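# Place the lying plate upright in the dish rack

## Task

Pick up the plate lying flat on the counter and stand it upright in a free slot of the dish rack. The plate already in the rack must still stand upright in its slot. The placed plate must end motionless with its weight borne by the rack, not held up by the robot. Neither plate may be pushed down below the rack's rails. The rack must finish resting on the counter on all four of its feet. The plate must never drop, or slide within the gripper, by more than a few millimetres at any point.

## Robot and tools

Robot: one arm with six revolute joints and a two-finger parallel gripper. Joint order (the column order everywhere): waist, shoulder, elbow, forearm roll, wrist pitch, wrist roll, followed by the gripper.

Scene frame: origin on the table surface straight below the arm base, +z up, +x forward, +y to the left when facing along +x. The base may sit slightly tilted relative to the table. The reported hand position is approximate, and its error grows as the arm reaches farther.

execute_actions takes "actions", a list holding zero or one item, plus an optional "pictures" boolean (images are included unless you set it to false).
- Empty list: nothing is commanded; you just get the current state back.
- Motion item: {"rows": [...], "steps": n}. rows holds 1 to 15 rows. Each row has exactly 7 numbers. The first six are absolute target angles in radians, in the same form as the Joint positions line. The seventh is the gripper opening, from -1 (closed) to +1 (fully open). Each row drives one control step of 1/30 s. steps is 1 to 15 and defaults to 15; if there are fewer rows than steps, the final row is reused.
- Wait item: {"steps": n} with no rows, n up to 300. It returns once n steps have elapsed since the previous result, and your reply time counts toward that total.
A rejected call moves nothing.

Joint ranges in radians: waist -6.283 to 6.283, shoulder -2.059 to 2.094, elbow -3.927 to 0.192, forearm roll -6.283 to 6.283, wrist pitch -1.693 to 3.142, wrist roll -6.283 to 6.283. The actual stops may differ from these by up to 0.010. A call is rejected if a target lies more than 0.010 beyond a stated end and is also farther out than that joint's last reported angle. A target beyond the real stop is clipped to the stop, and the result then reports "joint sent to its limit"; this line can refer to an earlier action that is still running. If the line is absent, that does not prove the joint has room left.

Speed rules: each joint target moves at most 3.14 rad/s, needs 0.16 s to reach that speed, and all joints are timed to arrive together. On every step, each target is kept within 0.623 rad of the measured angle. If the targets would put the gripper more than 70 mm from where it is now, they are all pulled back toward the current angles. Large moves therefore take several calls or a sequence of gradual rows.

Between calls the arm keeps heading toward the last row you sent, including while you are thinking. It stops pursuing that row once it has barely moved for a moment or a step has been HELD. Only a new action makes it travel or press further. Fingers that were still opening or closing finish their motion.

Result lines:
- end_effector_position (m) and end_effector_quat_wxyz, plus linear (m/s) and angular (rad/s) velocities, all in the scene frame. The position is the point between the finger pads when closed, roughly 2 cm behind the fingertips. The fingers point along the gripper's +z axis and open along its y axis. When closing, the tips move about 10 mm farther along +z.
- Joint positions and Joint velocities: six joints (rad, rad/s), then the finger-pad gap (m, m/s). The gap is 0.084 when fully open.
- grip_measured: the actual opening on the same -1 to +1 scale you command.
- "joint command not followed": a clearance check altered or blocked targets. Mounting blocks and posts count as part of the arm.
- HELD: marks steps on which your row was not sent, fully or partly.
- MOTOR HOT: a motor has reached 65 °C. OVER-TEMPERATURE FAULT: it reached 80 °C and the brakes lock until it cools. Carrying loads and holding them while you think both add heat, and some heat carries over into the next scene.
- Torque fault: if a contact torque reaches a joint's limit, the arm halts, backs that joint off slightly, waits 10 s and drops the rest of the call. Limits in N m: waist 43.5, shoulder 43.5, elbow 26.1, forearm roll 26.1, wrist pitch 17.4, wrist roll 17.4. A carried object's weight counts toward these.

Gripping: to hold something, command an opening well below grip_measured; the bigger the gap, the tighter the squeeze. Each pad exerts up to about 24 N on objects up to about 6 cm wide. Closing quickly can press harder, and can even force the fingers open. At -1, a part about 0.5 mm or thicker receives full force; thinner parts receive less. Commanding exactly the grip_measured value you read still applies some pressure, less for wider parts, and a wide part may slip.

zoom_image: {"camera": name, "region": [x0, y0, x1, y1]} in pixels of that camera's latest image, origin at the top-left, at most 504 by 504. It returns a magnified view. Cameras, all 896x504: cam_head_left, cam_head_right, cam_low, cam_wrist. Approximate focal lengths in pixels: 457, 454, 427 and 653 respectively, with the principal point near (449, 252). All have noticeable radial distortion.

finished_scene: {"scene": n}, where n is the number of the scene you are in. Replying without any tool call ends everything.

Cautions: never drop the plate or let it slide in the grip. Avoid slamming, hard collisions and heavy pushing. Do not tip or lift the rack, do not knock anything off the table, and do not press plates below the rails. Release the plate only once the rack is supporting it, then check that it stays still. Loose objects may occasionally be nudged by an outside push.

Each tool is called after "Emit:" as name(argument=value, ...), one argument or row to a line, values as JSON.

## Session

Emit:
execute_actions(
  actions=[],
)

Scene clock: 0.00 s of 4942.00 s.
end_effector_position=(+0.0334, +0.5291, +0.2187) grip_measured=+1.00 end_effector_quat_wxyz=(+0.313, +0.617, +0.721, -0.052) end_effector_velocity=(+0.000, +0.000, +0.000) end_effector_angular_velocity=(+0.000, -0.000, -0.001)
Joint positions: [ 1.63   0.38  -1.573 -0.445  1.605  0.204  0.084]
Joint velocities: [-0. -0. -0.  0.  0.  0. -0.]

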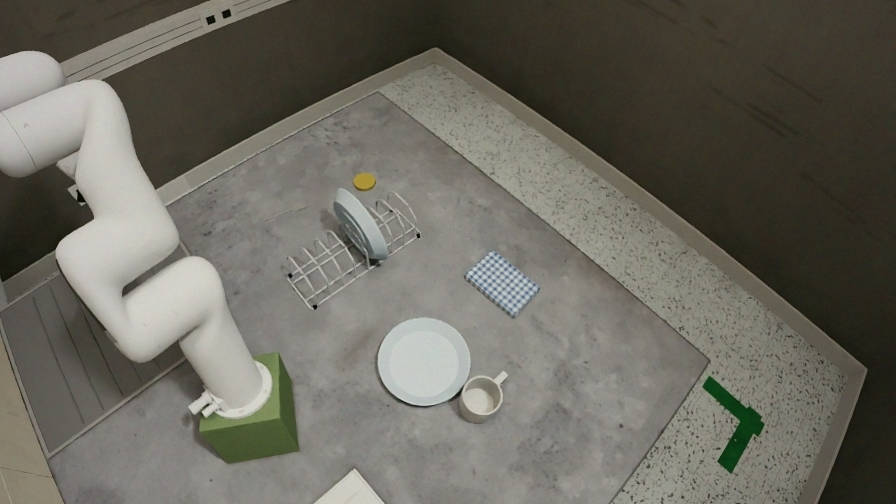

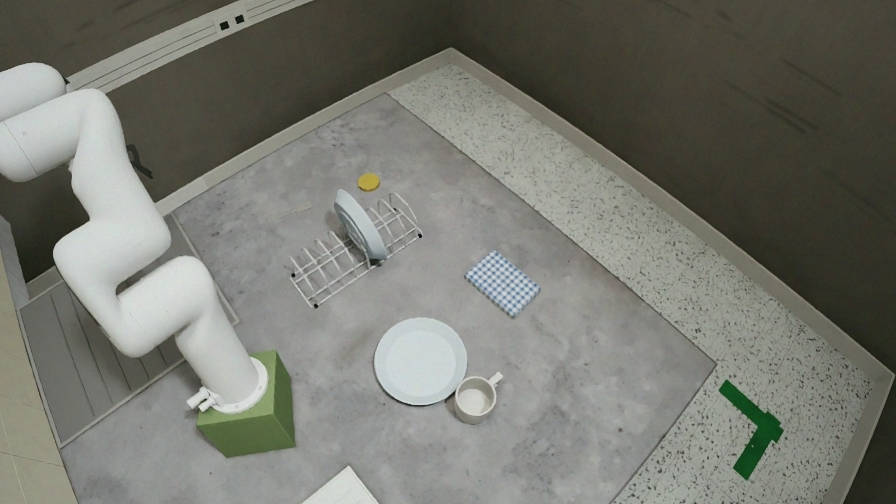

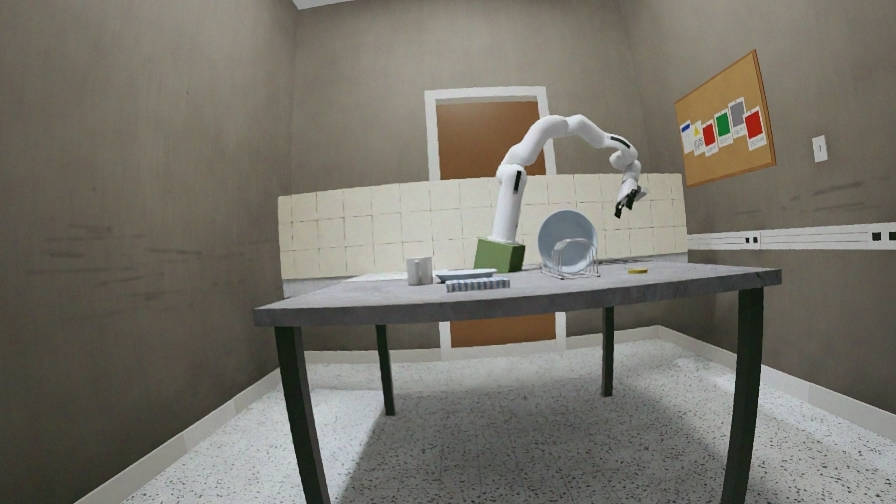

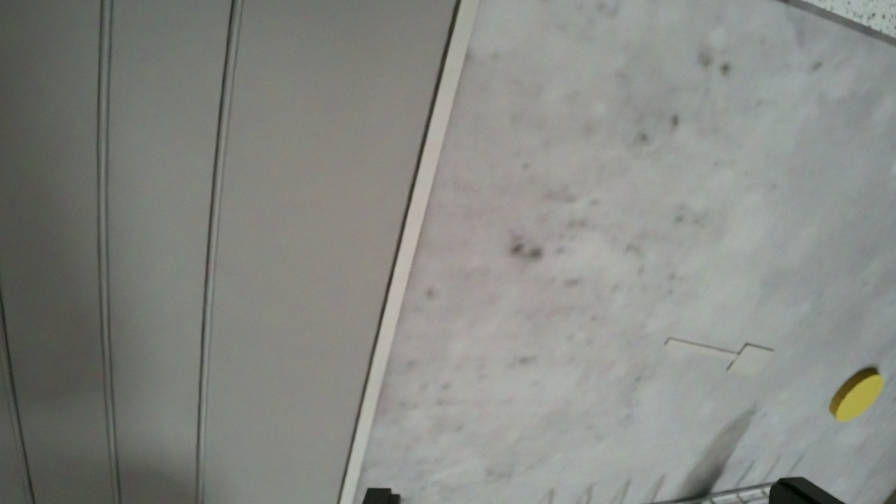

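Emit:
execute_actions(
  actions=[
    {"rows":[[1.5,-0.2,-1.3,-0.2,1.5,0.1,1]],"steps":15},
  ],
  pictures=false,
)

Emit:
execute_actions(
  actions=[
    {"rows":[[-0.2,-0.35,-1.05,0,1.4,0,1]],"steps":15},
  ],
  pictures=false,
)

Emit:
execute_actions(
  actions=[
    {"steps":40},
  ],
)

Emit:
zoom_image(
  camera="cam_low",
  region=[400,200,640,310],
)

Emit:
zoom_image(
  camera="cam_head_left",
  region=[270,170,520,430],
)

Scene clock: 2.17 s of 4942.00 s.
end_effector_position=(+0.0614, +0.4956, +0.3776) grip_measured=+1.00 end_effector_quat_wxyz=(+0.097, +0.702, +0.704, -0.046) end_effector_velocity=(-0.000, -0.014, +0.045) end_effector_angular_velocity=(+0.133, +0.093, -0.029)
Joint positions: [ 1.501 -0.203 -1.31  -0.203  1.502  0.102  0.084]
Joint velocities: [-0.034 -0.183  0.085  0.086 -0.051 -0.04  -0.   ]
Steps of this call (steps 1 to 50: nothing new was sent; steps 51 to 65: all 15 steps of this action). Readings (joint positions):
51: [1.630 0.379 -1.572 -0.445 1.605 0.204]
52: [1.629 0.374 -1.568 -0.442 1.603 0.203]
54: [1.616 0.317 -1.530 -0.414 1.591 0.191]
58: [1.565 0.094 -1.442 -0.324 1.552 0.153]
65: the state above

Scene clock: 2.67 s of 4942.00 s.
end_effector_position=(+0.2427, +0.3984, +0.3380) grip_measured=+1.00 end_effector_quat_wxyz=(+0.099, +0.858, +0.494, -0.098) end_effector_velocity=(+0.398, -0.295, -0.015) end_effector_angular_velocity=(-0.076, -0.153, -1.290)
Joint positions: [ 0.921 -0.294 -1.134 -0.07   1.435  0.035  0.084]
Joint velocities: [-1.357 -0.137  0.208  0.173 -0.087 -0.086  0.   ]
Steps of this call (steps 1 to 15: all 15 steps of this action). Readings (joint positions):
1: [1.500 -0.205 -1.307 -0.202 1.500 0.101]
2: [1.494 -0.203 -1.300 -0.198 1.499 0.099]
4: [1.433 -0.213 -1.271 -0.177 1.488 0.088]
8: [1.240 -0.252 -1.203 -0.125 1.462 0.062]
15: the state above

Scene clock: 4.00 s of 4942.00 s.
end_effector_position=(+0.4169, +0.0448, +0.3856) grip_measured=+1.00 end_effector_quat_wxyz=(+0.117, +0.991, -0.030, -0.061) end_effector_velocity=(-0.000, -0.002, -0.000) end_effector_angular_velocity=(-0.000, +0.000, -0.005)
Joint positions: [-0.199 -0.35  -1.05   0.     1.4   -0.     0.084]
Joint velocities: [-0.005  0.     0.001  0.     0.    -0.    -0.   ]
Steps of this call (steps 1 to 40: the robot went on to your last target). Readings (joint positions):
1: [0.875 -0.298 -1.128 -0.064 1.432 0.032]
2: [0.830 -0.302 -1.121 -0.059 1.429 0.029]
4: [0.740 -0.310 -1.111 -0.050 1.425 0.025]
8: [0.560 -0.321 -1.094 -0.036 1.418 0.018]
40: the state above

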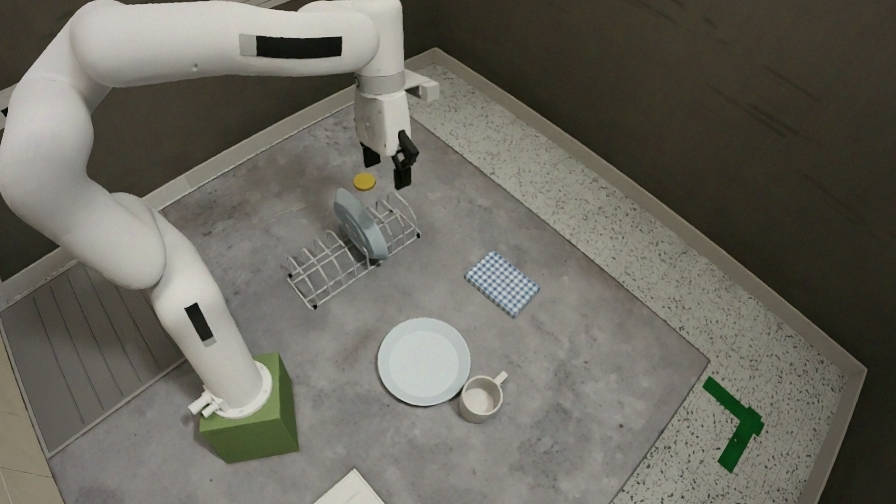

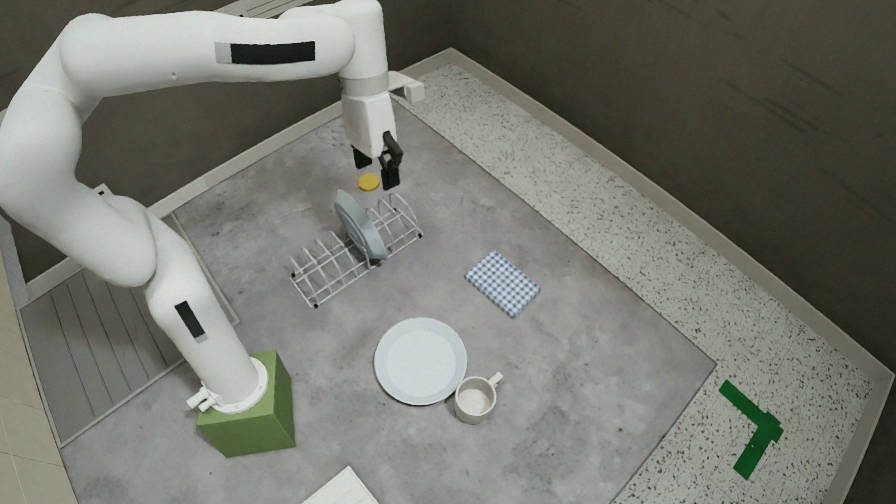

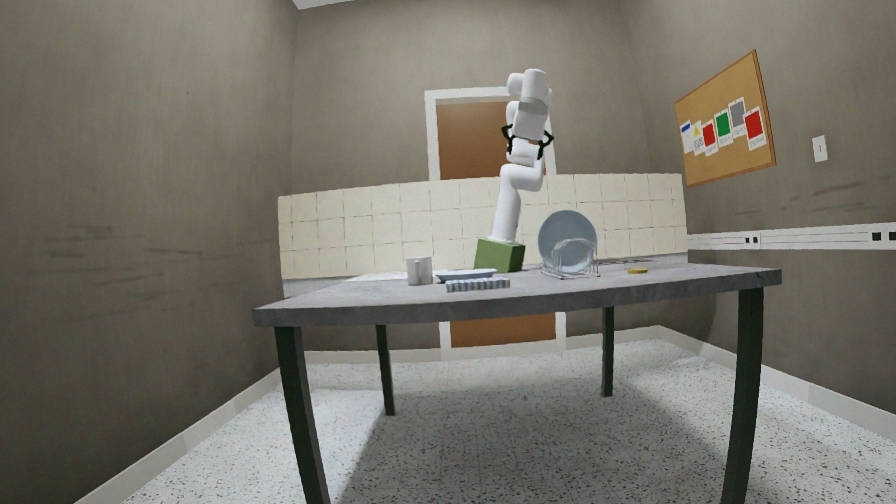

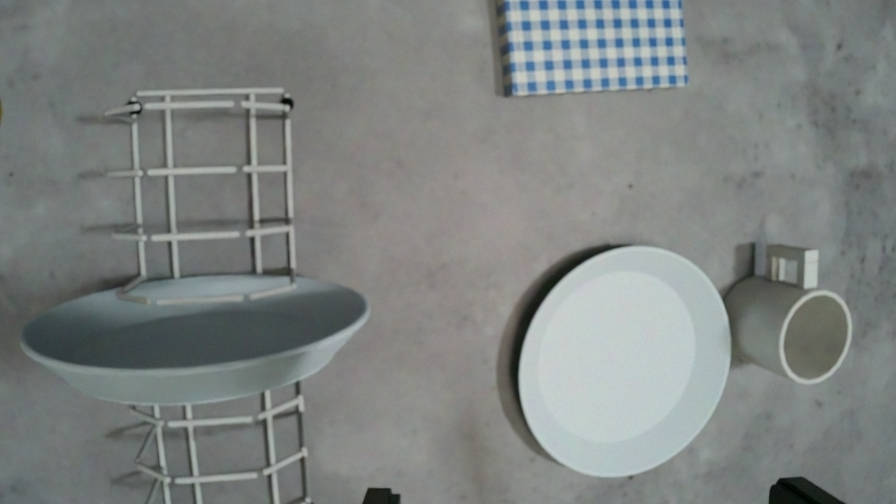

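Region (400, 200, 640, 310) of cam_low's 896x504 image, scaled by 2.100, with more detail than that image has; it fills the top 231 rows of this view, and the rest is white.

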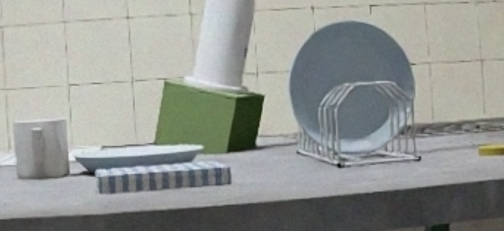

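Region (270, 170, 520, 430) of cam_head_left's 896x504 image, scaled by 1.938, with more detail than that image has; it fills the left 485 columns of this view, and the rest is white.

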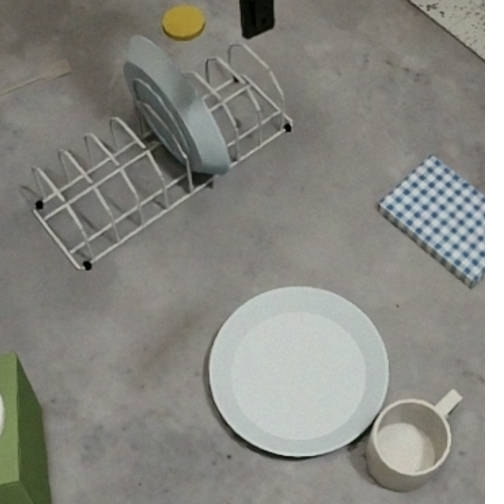

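Emit:
execute_actions(
  actions=[
    {"rows":[[-0.458,0.86,-1.625,0,1.315,1.127,-0.35]],"steps":15},
  ],
  pictures=false,
)

Emit:
execute_actions(
  actions=[
    {"steps":25},
  ],
)

Scene clock: 20.43 s of 4942.00 s.
end_effector_position=(+0.5164, -0.0749, +0.2880) grip_measured=-0.37 end_effector_quat_wxyz=(+0.145, +0.895, -0.413, -0.089) end_effector_velocity=(-0.010, -0.224, -0.456) end_effector_angular_velocity=(-0.192, +0.490, -1.553)
Joint positions: [-0.376  0.257 -1.441 -0.     1.342  0.607  0.028]
Joint velocities: [-0.196  1.296 -0.422  0.001 -0.062  1.231  0.   ]
Steps of this call (steps 1 to 15: the robot went on to your last target; steps 16 to 100: nothing new was sent; then 12.60 s passed at rest; steps 101 to 115: all 15 steps of this action). Readings (joint positions):
101: [-0.200 -0.350 -1.050 0.000 1.400 0.000]
102: [-0.203 -0.344 -1.056 0.000 1.399 0.009]
104: [-0.228 -0.284 -1.117 0.001 1.391 0.075]
108: [-0.304 -0.075 -1.286 -0.000 1.365 0.280]
115: the state above

Scene clock: 21.27 s of 4942.00 s.
end_effector_position=(+0.4487, -0.1604, +0.0643) grip_measured=-0.37 end_effector_quat_wxyz=(+0.229, +0.688, -0.653, -0.219) end_effector_velocity=(-0.030, +0.002, -0.022) end_effector_angular_velocity=(+0.023, +0.070, -0.024)
Joint positions: [-0.458  0.857 -1.627  0.     1.315  1.127  0.028]
Joint velocities: [-0.003  0.036  0.037  0.001  0.005  0.001 -0.   ]
Steps of this call (steps 1 to 25: the robot went on to your last target). Readings (joint positions):
1: [-0.382 0.300 -1.454 -0.000 1.340 0.647]
2: [-0.388 0.342 -1.466 -0.000 1.338 0.683]
4: [-0.398 0.425 -1.490 -0.000 1.335 0.753]
8: [-0.420 0.587 -1.540 -0.000 1.327 0.892]
25: the state above

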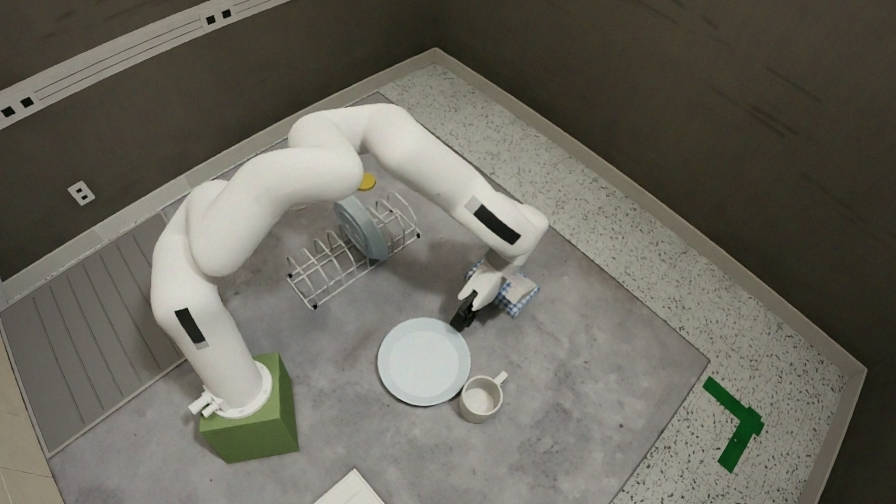

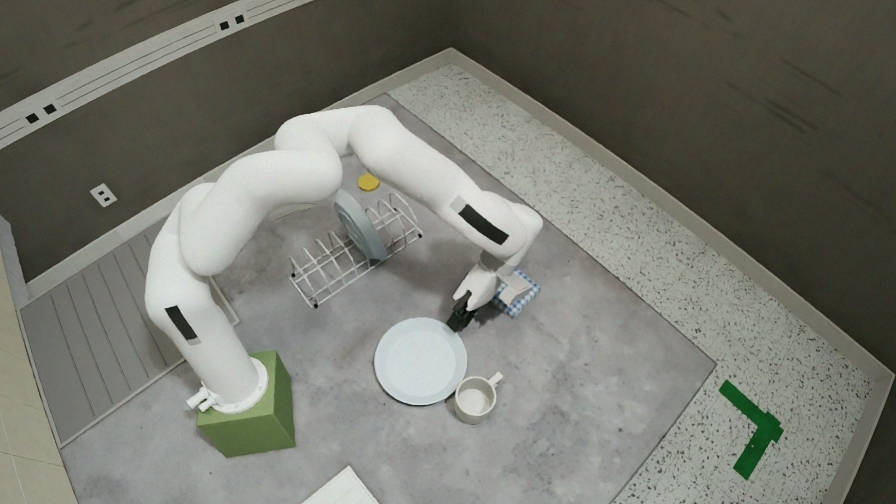

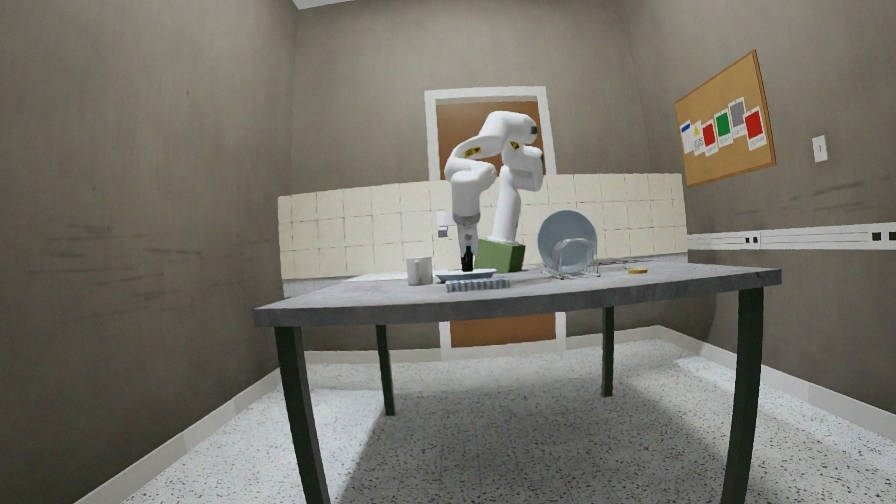

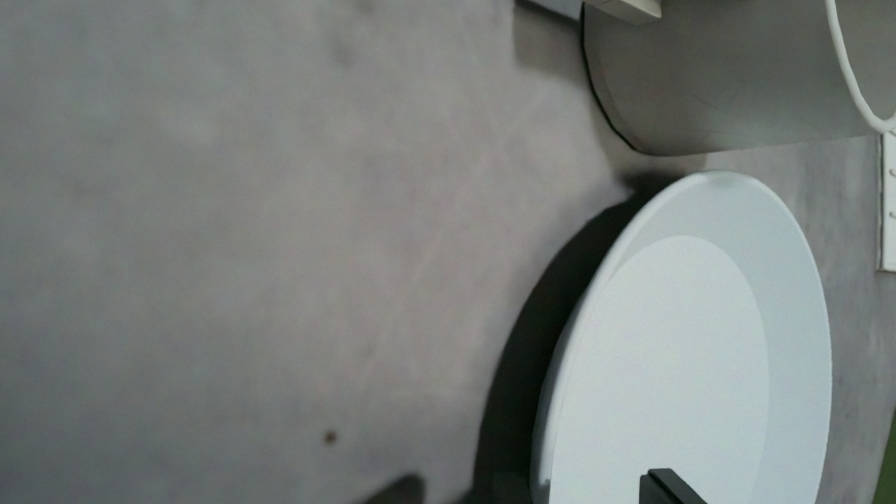

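Emit:
execute_actions(
  actions=[
    {"rows":[[-0.46,0.89,-1.675,0,1.353,1.136,-0.4],[-0.462,0.925,-1.725,0,1.39,1.145,-0.4],[-0.464,0.96,-1.775,0,1.43,1.155,-0.45],[-0.466,0.995,-1.825,0,1.468,1.164,-0.45],[-0.468,1.03,-1.875,0,1.507,1.174,-0.5],[-0.47,1.065,-1.925,0,1.545,1.183,-0.5],[-0.472,1.1,-1.975,0,1.583,1.192,-0.55],[-0.474,1.133,-2.025,0,1.622,1.202,-0.55],[-0.475,1.165,-2.075,0,1.66,1.211,-0.55]],"steps":15},
  ],
  pictures=false,
)

Emit:
execute_actions(
  actions=[
    {"steps":8},
  ],
)

Scene clock: 26.80 s of 4942.00 s.
end_effector_position=(+0.4472, -0.1748, +0.0440) grip_measured=-0.57 end_effector_quat_wxyz=(+0.273, +0.620, -0.672, -0.299) end_effector_velocity=(+0.021, +0.002, +0.024) end_effector_angular_velocity=(-0.017, -0.023, +0.003)
Joint positions: [-0.475  1.167 -2.071 -0.     1.658  1.21   0.019]
Joint velocities: [ 0.006 -0.011 -0.071  0.001  0.055  0.013 -0.   ]
Steps of this call (steps 1 to 30: the robot went on to your last target; steps 31 to 120: nothing new was sent; then 1.03 s passed at rest; steps 121 to 135: all 15 steps of this action). Readings (joint positions):
121: [-0.458 0.860 -1.625 0.000 1.315 1.127]
122: [-0.458 0.864 -1.632 0.000 1.322 1.129]
124: [-0.460 0.898 -1.688 0.000 1.364 1.139]
128: [-0.468 1.023 -1.867 -0.000 1.499 1.172]
135: the state above

Scene clock: 27.07 s of 4942.00 s.
end_effector_position=(+0.4494, -0.1748, +0.0461) grip_measured=-0.57 end_effector_quat_wxyz=(+0.272, +0.621, -0.672, -0.297) end_effector_velocity=(-0.008, +0.000, -0.007) end_effector_angular_velocity=(+0.006, +0.021, -0.006)
Joint positions: [-0.475  1.164 -2.075  0.     1.66   1.211  0.019]
Joint velocities: [-0.001  0.013  0.007 -0.001  0.002  0.    -0.   ]
Steps of this call (steps 1 to 8: the robot went on to your last target). Readings (joint positions):
1: [-0.475 1.166 -2.073 0.000 1.659 1.211]
2: [-0.475 1.164 -2.074 0.000 1.659 1.211]
4: [-0.475 1.163 -2.075 0.000 1.660 1.211]
8: the state above

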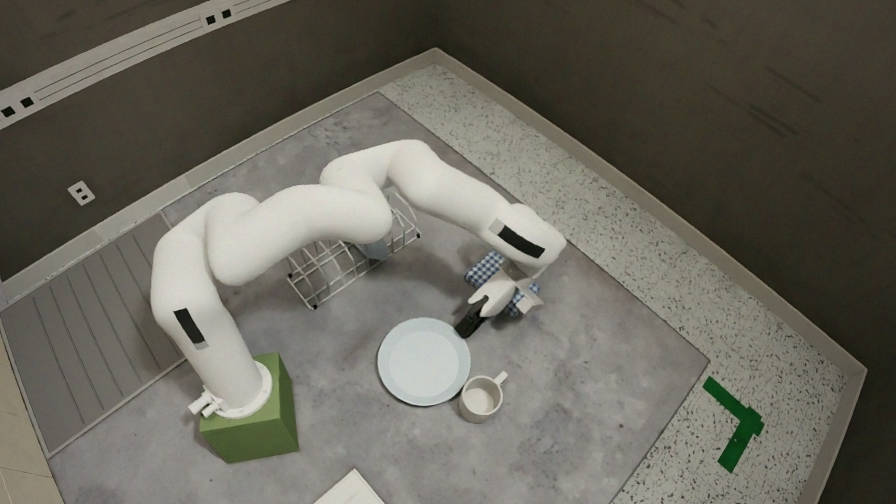

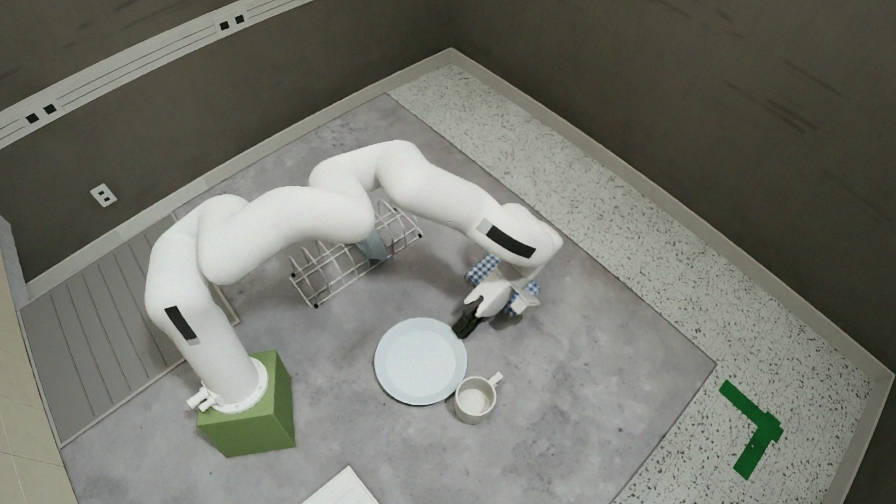

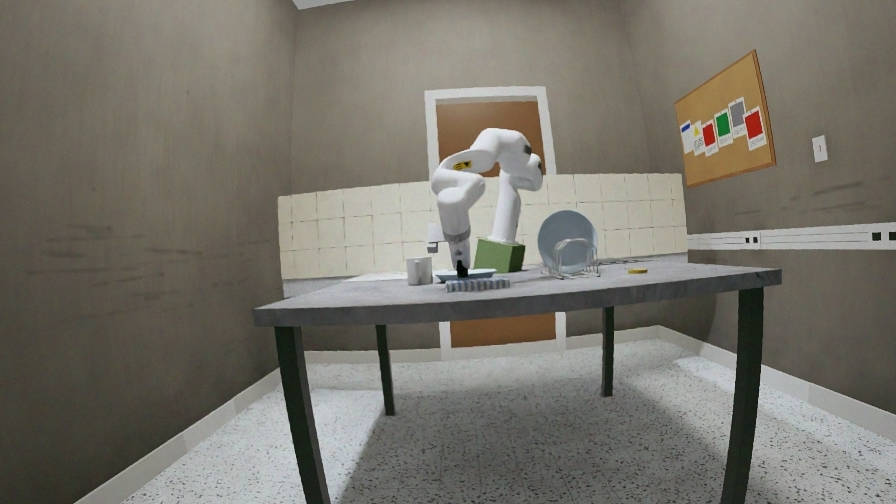

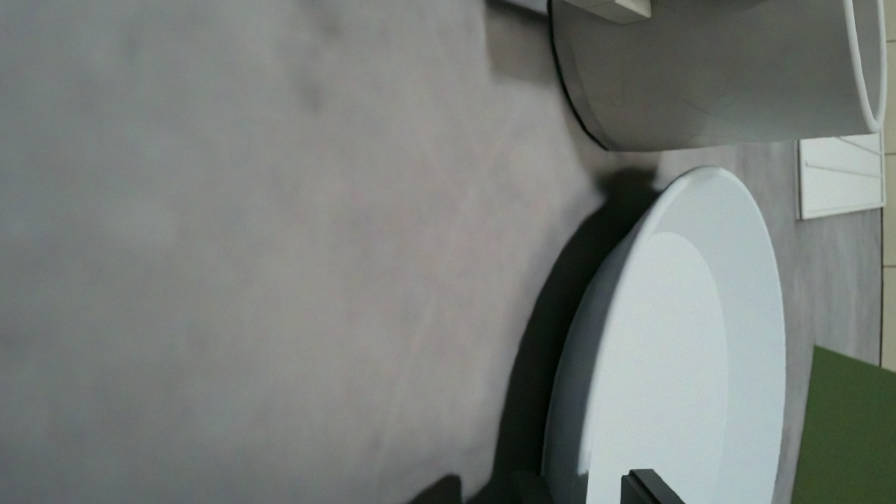

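Emit:
execute_actions(
  actions=[
    {"rows":[[-0.474,1.133,-2.025,0,1.622,1.202,-0.5],[-0.472,1.1,-1.975,0,1.583,1.192,-0.5],[-0.47,1.065,-1.925,0,1.545,1.183,-0.5],[-0.468,1.03,-1.875,0,1.507,1.174,-0.5],[-0.466,0.995,-1.825,0,1.468,1.164,-0.5],[-0.464,0.96,-1.775,0,1.43,1.155,-0.5],[-0.462,0.925,-1.725,0,1.39,1.145,-0.5],[-0.46,0.895,-1.675,0,1.35,1.136,-0.5],[-0.458,0.87,-1.625,0,1.31,1.127,-0.5],[-0.458,0.865,-1.6,0,1.285,1.127,-0.5]],"steps":15},
  ],
  pictures=false,
)

Emit:
execute_actions(
  actions=[
    {"rows":[[-0.458,0.866,-1.59,0,1.274,1.127,-0.5],[-0.458,0.867,-1.58,0,1.263,1.127,-0.5],[-0.458,0.868,-1.57,0,1.252,1.127,-0.5],[-0.458,0.87,-1.56,0,1.24,1.127,-0.5],[-0.458,0.871,-1.55,0,1.229,1.127,-0.5],[-0.458,0.873,-1.54,0,1.217,1.127,-0.5],[-0.458,0.875,-1.53,0,1.205,1.127,-0.55],[-0.458,0.877,-1.52,0,1.193,1.127,-0.55],[-0.458,0.879,-1.511,0,1.182,1.127,-0.6]],"steps":15},
  ],
)

Scene clock: 32.50 s of 4942.00 s.
end_effector_position=(+0.4399, -0.1607, +0.0534) grip_measured=-0.52 end_effector_quat_wxyz=(+0.231, +0.686, -0.653, -0.223) end_effector_velocity=(-0.042, +0.000, -0.040) end_effector_angular_velocity=(+0.022, +0.042, -0.004)
Joint positions: [-0.458  0.866 -1.602  0.     1.29   1.128  0.021]
Joint velocities: [-0.004  0.022  0.121 -0.    -0.096 -0.014  0.   ]
Steps of this call (steps 1 to 15: the robot went on to your last target; steps 16 to 100: nothing new was sent; then 1.60 s passed at rest; steps 101 to 115: all 15 steps of this action). Readings (joint positions):
101: [-0.475 1.165 -2.075 -0.000 1.660 1.211]
102: [-0.475 1.161 -2.068 -0.000 1.653 1.209]
104: [-0.474 1.127 -2.011 -0.000 1.611 1.199]
108: [-0.466 1.001 -1.835 0.000 1.475 1.166]
115: the state above

Scene clock: 33.00 s of 4942.00 s.
end_effector_position=(+0.4183, -0.1622, +0.0251) grip_measured=-0.63 end_effector_quat_wxyz=(+0.230, +0.687, -0.653, -0.220) end_effector_velocity=(+0.000, +0.000, -0.001) end_effector_angular_velocity=(-0.001, -0.004, +0.003)
Joint positions: [-0.459  0.876 -1.513 -0.001  1.185  1.127  0.017]
Joint velocities: [ 0.001 -0.001  0.005  0.    -0.009 -0.    -0.001]
Steps of this call (steps 1 to 15: all 15 steps of this action). Readings (joint positions):
1: [-0.458 0.867 -1.599 0.000 1.287 1.127]
2: [-0.458 0.867 -1.597 0.000 1.282 1.127]
4: [-0.458 0.867 -1.585 -0.000 1.266 1.127]
8: [-0.458 0.873 -1.544 -0.000 1.222 1.127]
15: the state above

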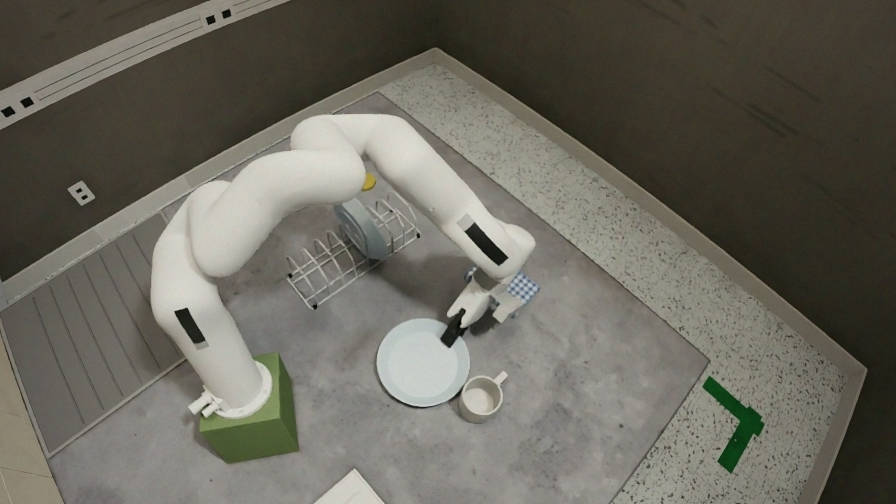

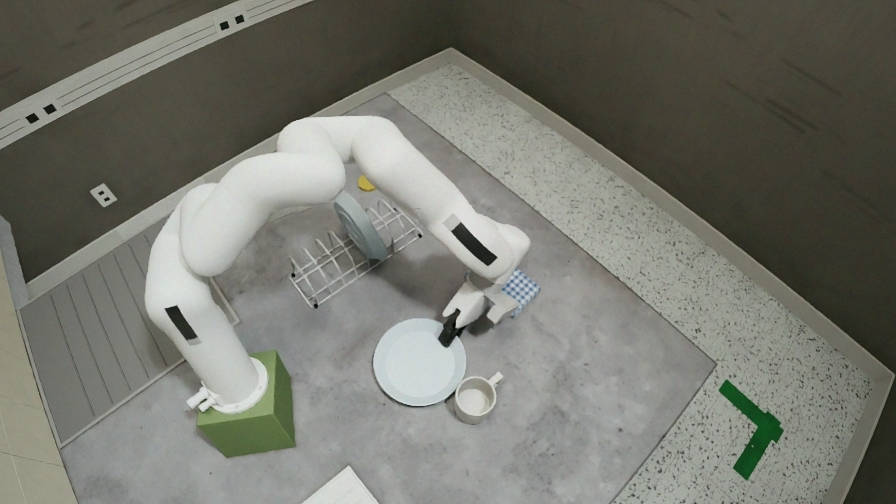

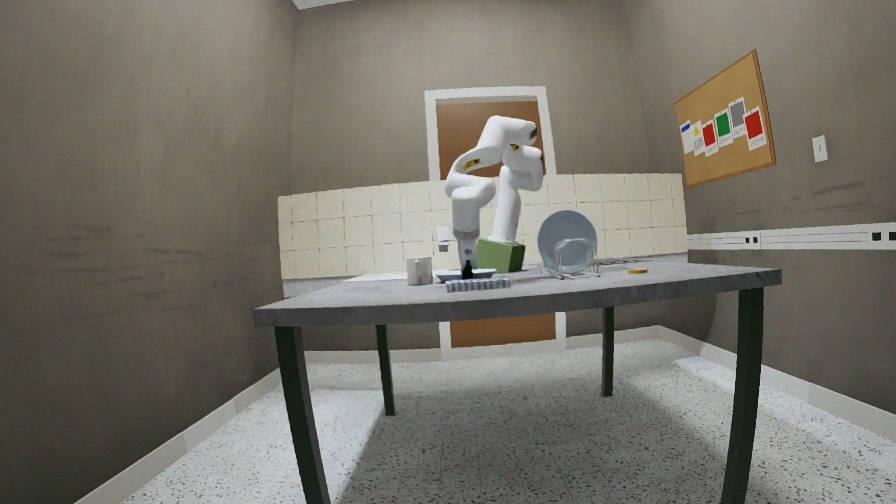

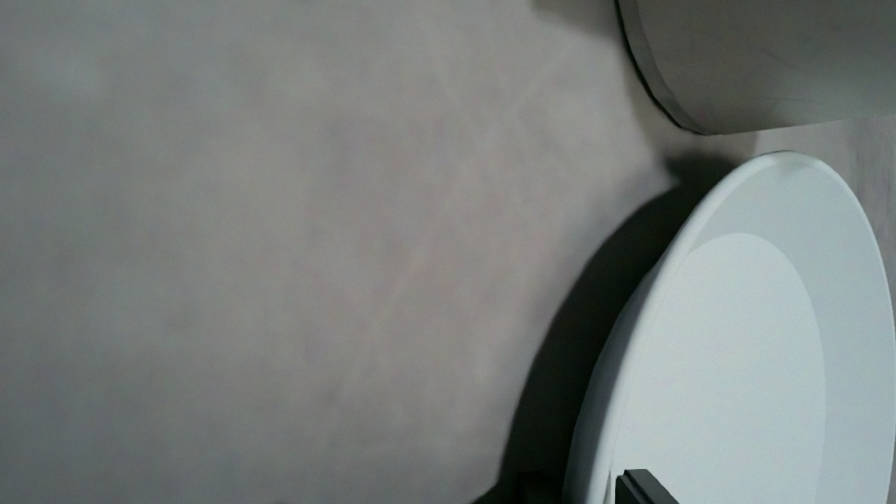

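Emit:
execute_actions(
  actions=[
    {"rows":[[-0.458,0.876,-1.512,0,1.186,1.127,-0.64],[-0.458,0.875,-1.512,0,1.187,1.127,-0.68],[-0.458,0.875,-1.512,0,1.187,1.127,-0.72],[-0.458,0.875,-1.512,0,1.187,1.127,-0.76],[-0.458,0.875,-1.512,0,1.187,1.127,-0.8],[-0.458,0.875,-1.512,0,1.187,1.127,-0.84],[-0.458,0.875,-1.512,0,1.187,1.127,-0.87],[-0.458,0.875,-1.512,0,1.187,1.127,-0.9],[-0.458,0.875,-1.512,0,1.187,1.127,-0.93],[-0.458,0.875,-1.512,0,1.187,1.127,-0.96],[-0.458,0.875,-1.512,0,1.187,1.127,-1]],"steps":15},
  ],
  pictures=false,
)

Emit:
execute_actions(
  actions=[
    {"steps":15},
  ],
  pictures=false,
)

Emit:
execute_actions(
  actions=[
    {"rows":[[-0.458,0.873,-1.512,0,1.189,1.127,-1],[-0.458,0.87,-1.512,0,1.192,1.127,-1],[-0.458,0.866,-1.512,0,1.196,1.127,-1],[-0.458,0.861,-1.512,0,1.201,1.127,-1],[-0.458,0.855,-1.512,0,1.207,1.127,-1],[-0.458,0.848,-1.512,0,1.214,1.127,-1],[-0.458,0.84,-1.512,0,1.222,1.127,-1],[-0.458,0.832,-1.512,0,1.23,1.127,-1],[-0.458,0.824,-1.512,0,1.238,1.127,-1],[-0.458,0.817,-1.512,0,1.245,1.127,-1],[-0.458,0.811,-1.512,0,1.251,1.127,-1],[-0.458,0.806,-1.512,0,1.256,1.127,-1]],"steps":15},
  ],
)

Emit:
zoom_image(
  camera="cam_low",
  region=[400,200,640,310],
)

Scene clock: 40.53 s of 4942.00 s.
end_effector_position=(+0.4153, -0.1608, +0.0236) grip_measured=-0.85 end_effector_quat_wxyz=(+0.231, +0.686, -0.653, -0.224) end_effector_velocity=(+0.002, -0.003, +0.006) end_effector_angular_velocity=(-0.003, -0.003, -0.002)
Joint positions: [-0.457  0.878 -1.509  0.     1.187  1.127  0.007]
Joint velocities: [-0.006 -0.009 -0.003 -0.003  0.009 -0.    -0.001]
Steps of this call (steps 1 to 15: the robot went on to your last target; steps 16 to 100: nothing new was sent; then 3.70 s passed at rest; steps 101 to 115: all 15 steps of this action). Readings (joint positions):
101: [-0.458 0.877 -1.511 0.000 1.182 1.127]
102: [-0.458 0.877 -1.511 0.000 1.182 1.127]
104: [-0.457 0.878 -1.511 0.001 1.182 1.127]
108: [-0.456 0.880 -1.508 0.001 1.185 1.127]
115: the state above

Scene clock: 41.03 s of 4942.00 s.
end_effector_position=(+0.4179, -0.1615, +0.0255) grip_measured=-0.85 end_effector_quat_wxyz=(+0.230, +0.687, -0.653, -0.221) end_effector_velocity=(+0.001, -0.000, +0.001) end_effector_angular_velocity=(-0.000, -0.001, +0.000)
Joint positions: [-0.458  0.875 -1.512  0.     1.187  1.127  0.007]
Joint velocities: [-0.001 -0.001 -0.    -0.     0.001 -0.001 -0.   ]
Steps of this call (steps 1 to 15: the robot went on to your last target). Readings (joint positions):
1: [-0.458 0.878 -1.509 0.000 1.187 1.127]
2: [-0.458 0.878 -1.509 0.000 1.187 1.127]
4: [-0.458 0.877 -1.510 0.000 1.187 1.127]
8: [-0.458 0.876 -1.511 0.000 1.187 1.127]
15: the state above
The arm was judged still, so your last target was given up. Only a new action makes it travel on or press farther. Fingers that are still opening or closing keep moving.

Scene clock: 41.53 s of 4942.00 s.
end_effector_position=(+0.4292, -0.1552, +0.0604) grip_measured=-0.89 end_effector_quat_wxyz=(+0.229, +0.688, -0.653, -0.219) end_effector_velocity=(+0.007, +0.003, +0.023) end_effector_angular_velocity=(-0.003, -0.004, +0.001)
Joint positions: [-0.458  0.806 -1.514  0.     1.253  1.127  0.005]
Joint velocities: [-0.002 -0.044 -0.005 -0.003  0.044  0.    -0.   ]
Steps of this call (steps 1 to 15: all 15 steps of this action). Readings (joint positions):
1: [-0.458 0.875 -1.512 0.000 1.187 1.127]
2: [-0.458 0.875 -1.512 0.000 1.188 1.127]
4: [-0.458 0.871 -1.511 -0.000 1.192 1.127]
8: [-0.458 0.850 -1.512 -0.000 1.212 1.127]
15: the state above

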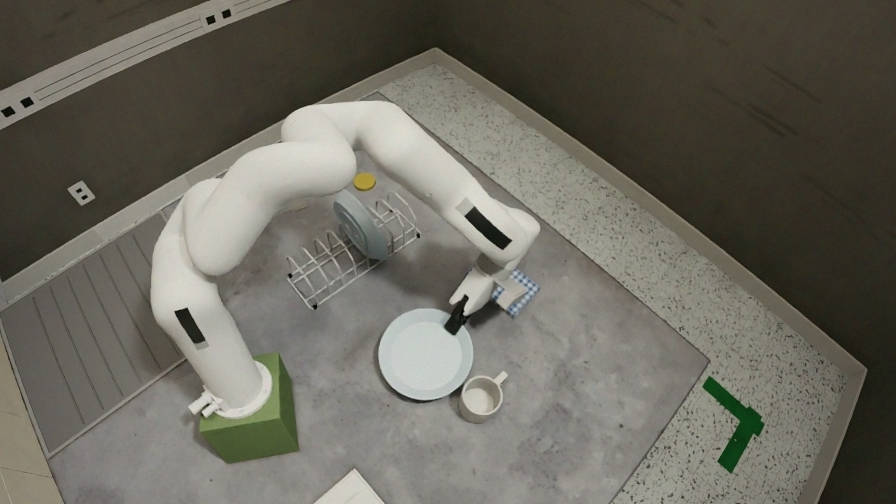

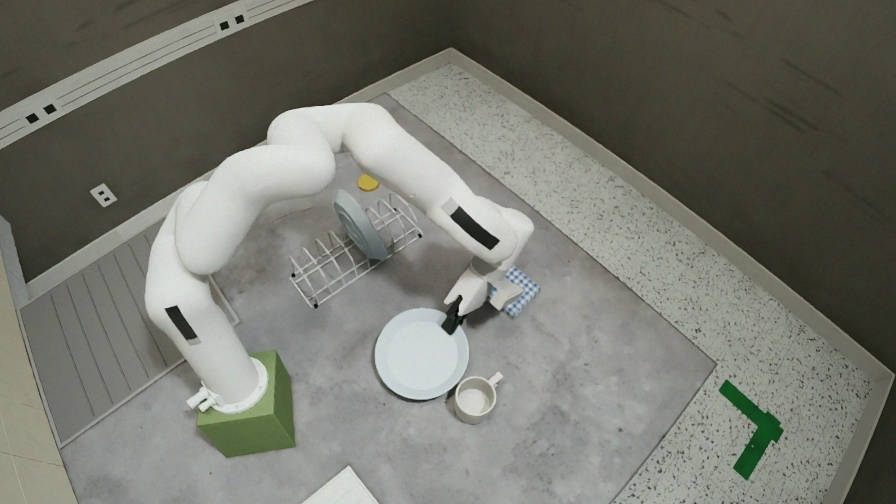

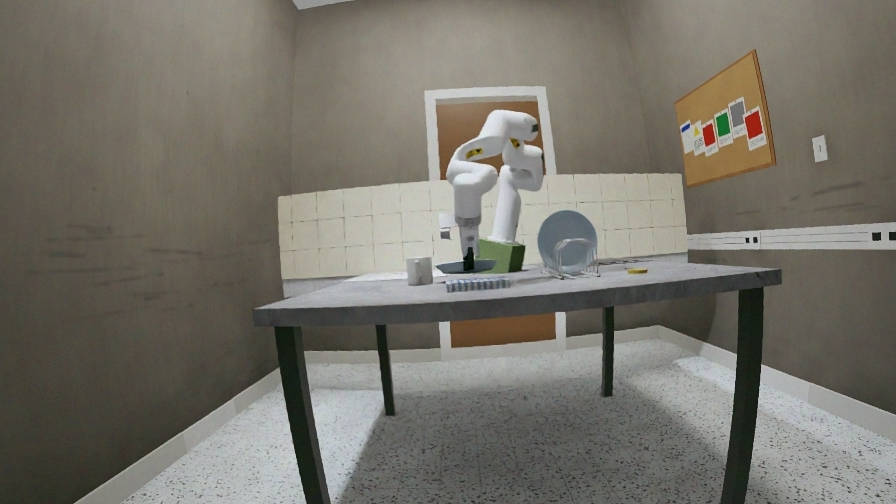

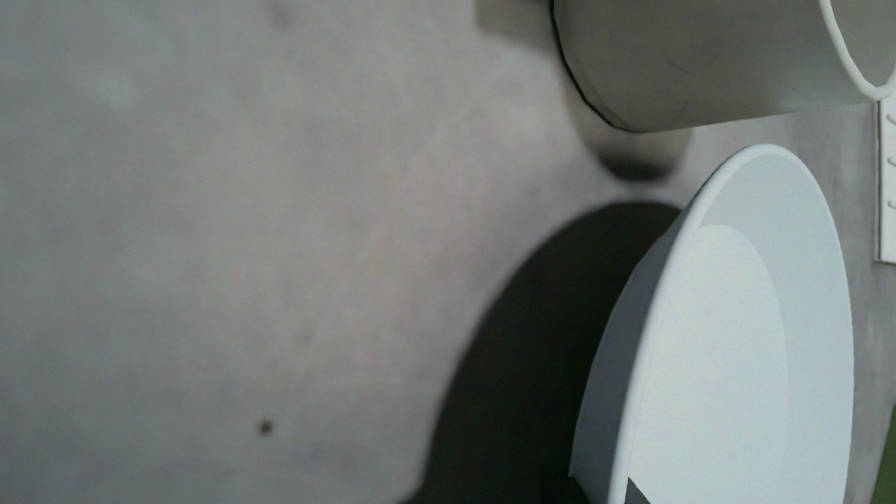

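Region (400, 200, 640, 310) of cam_low's 896x504 image, scaled by 2.100, with more detail than that image has; it fills the top 231 rows of this view, and the rest is white.

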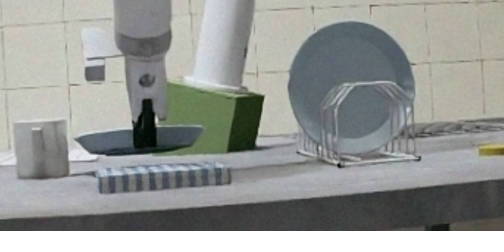

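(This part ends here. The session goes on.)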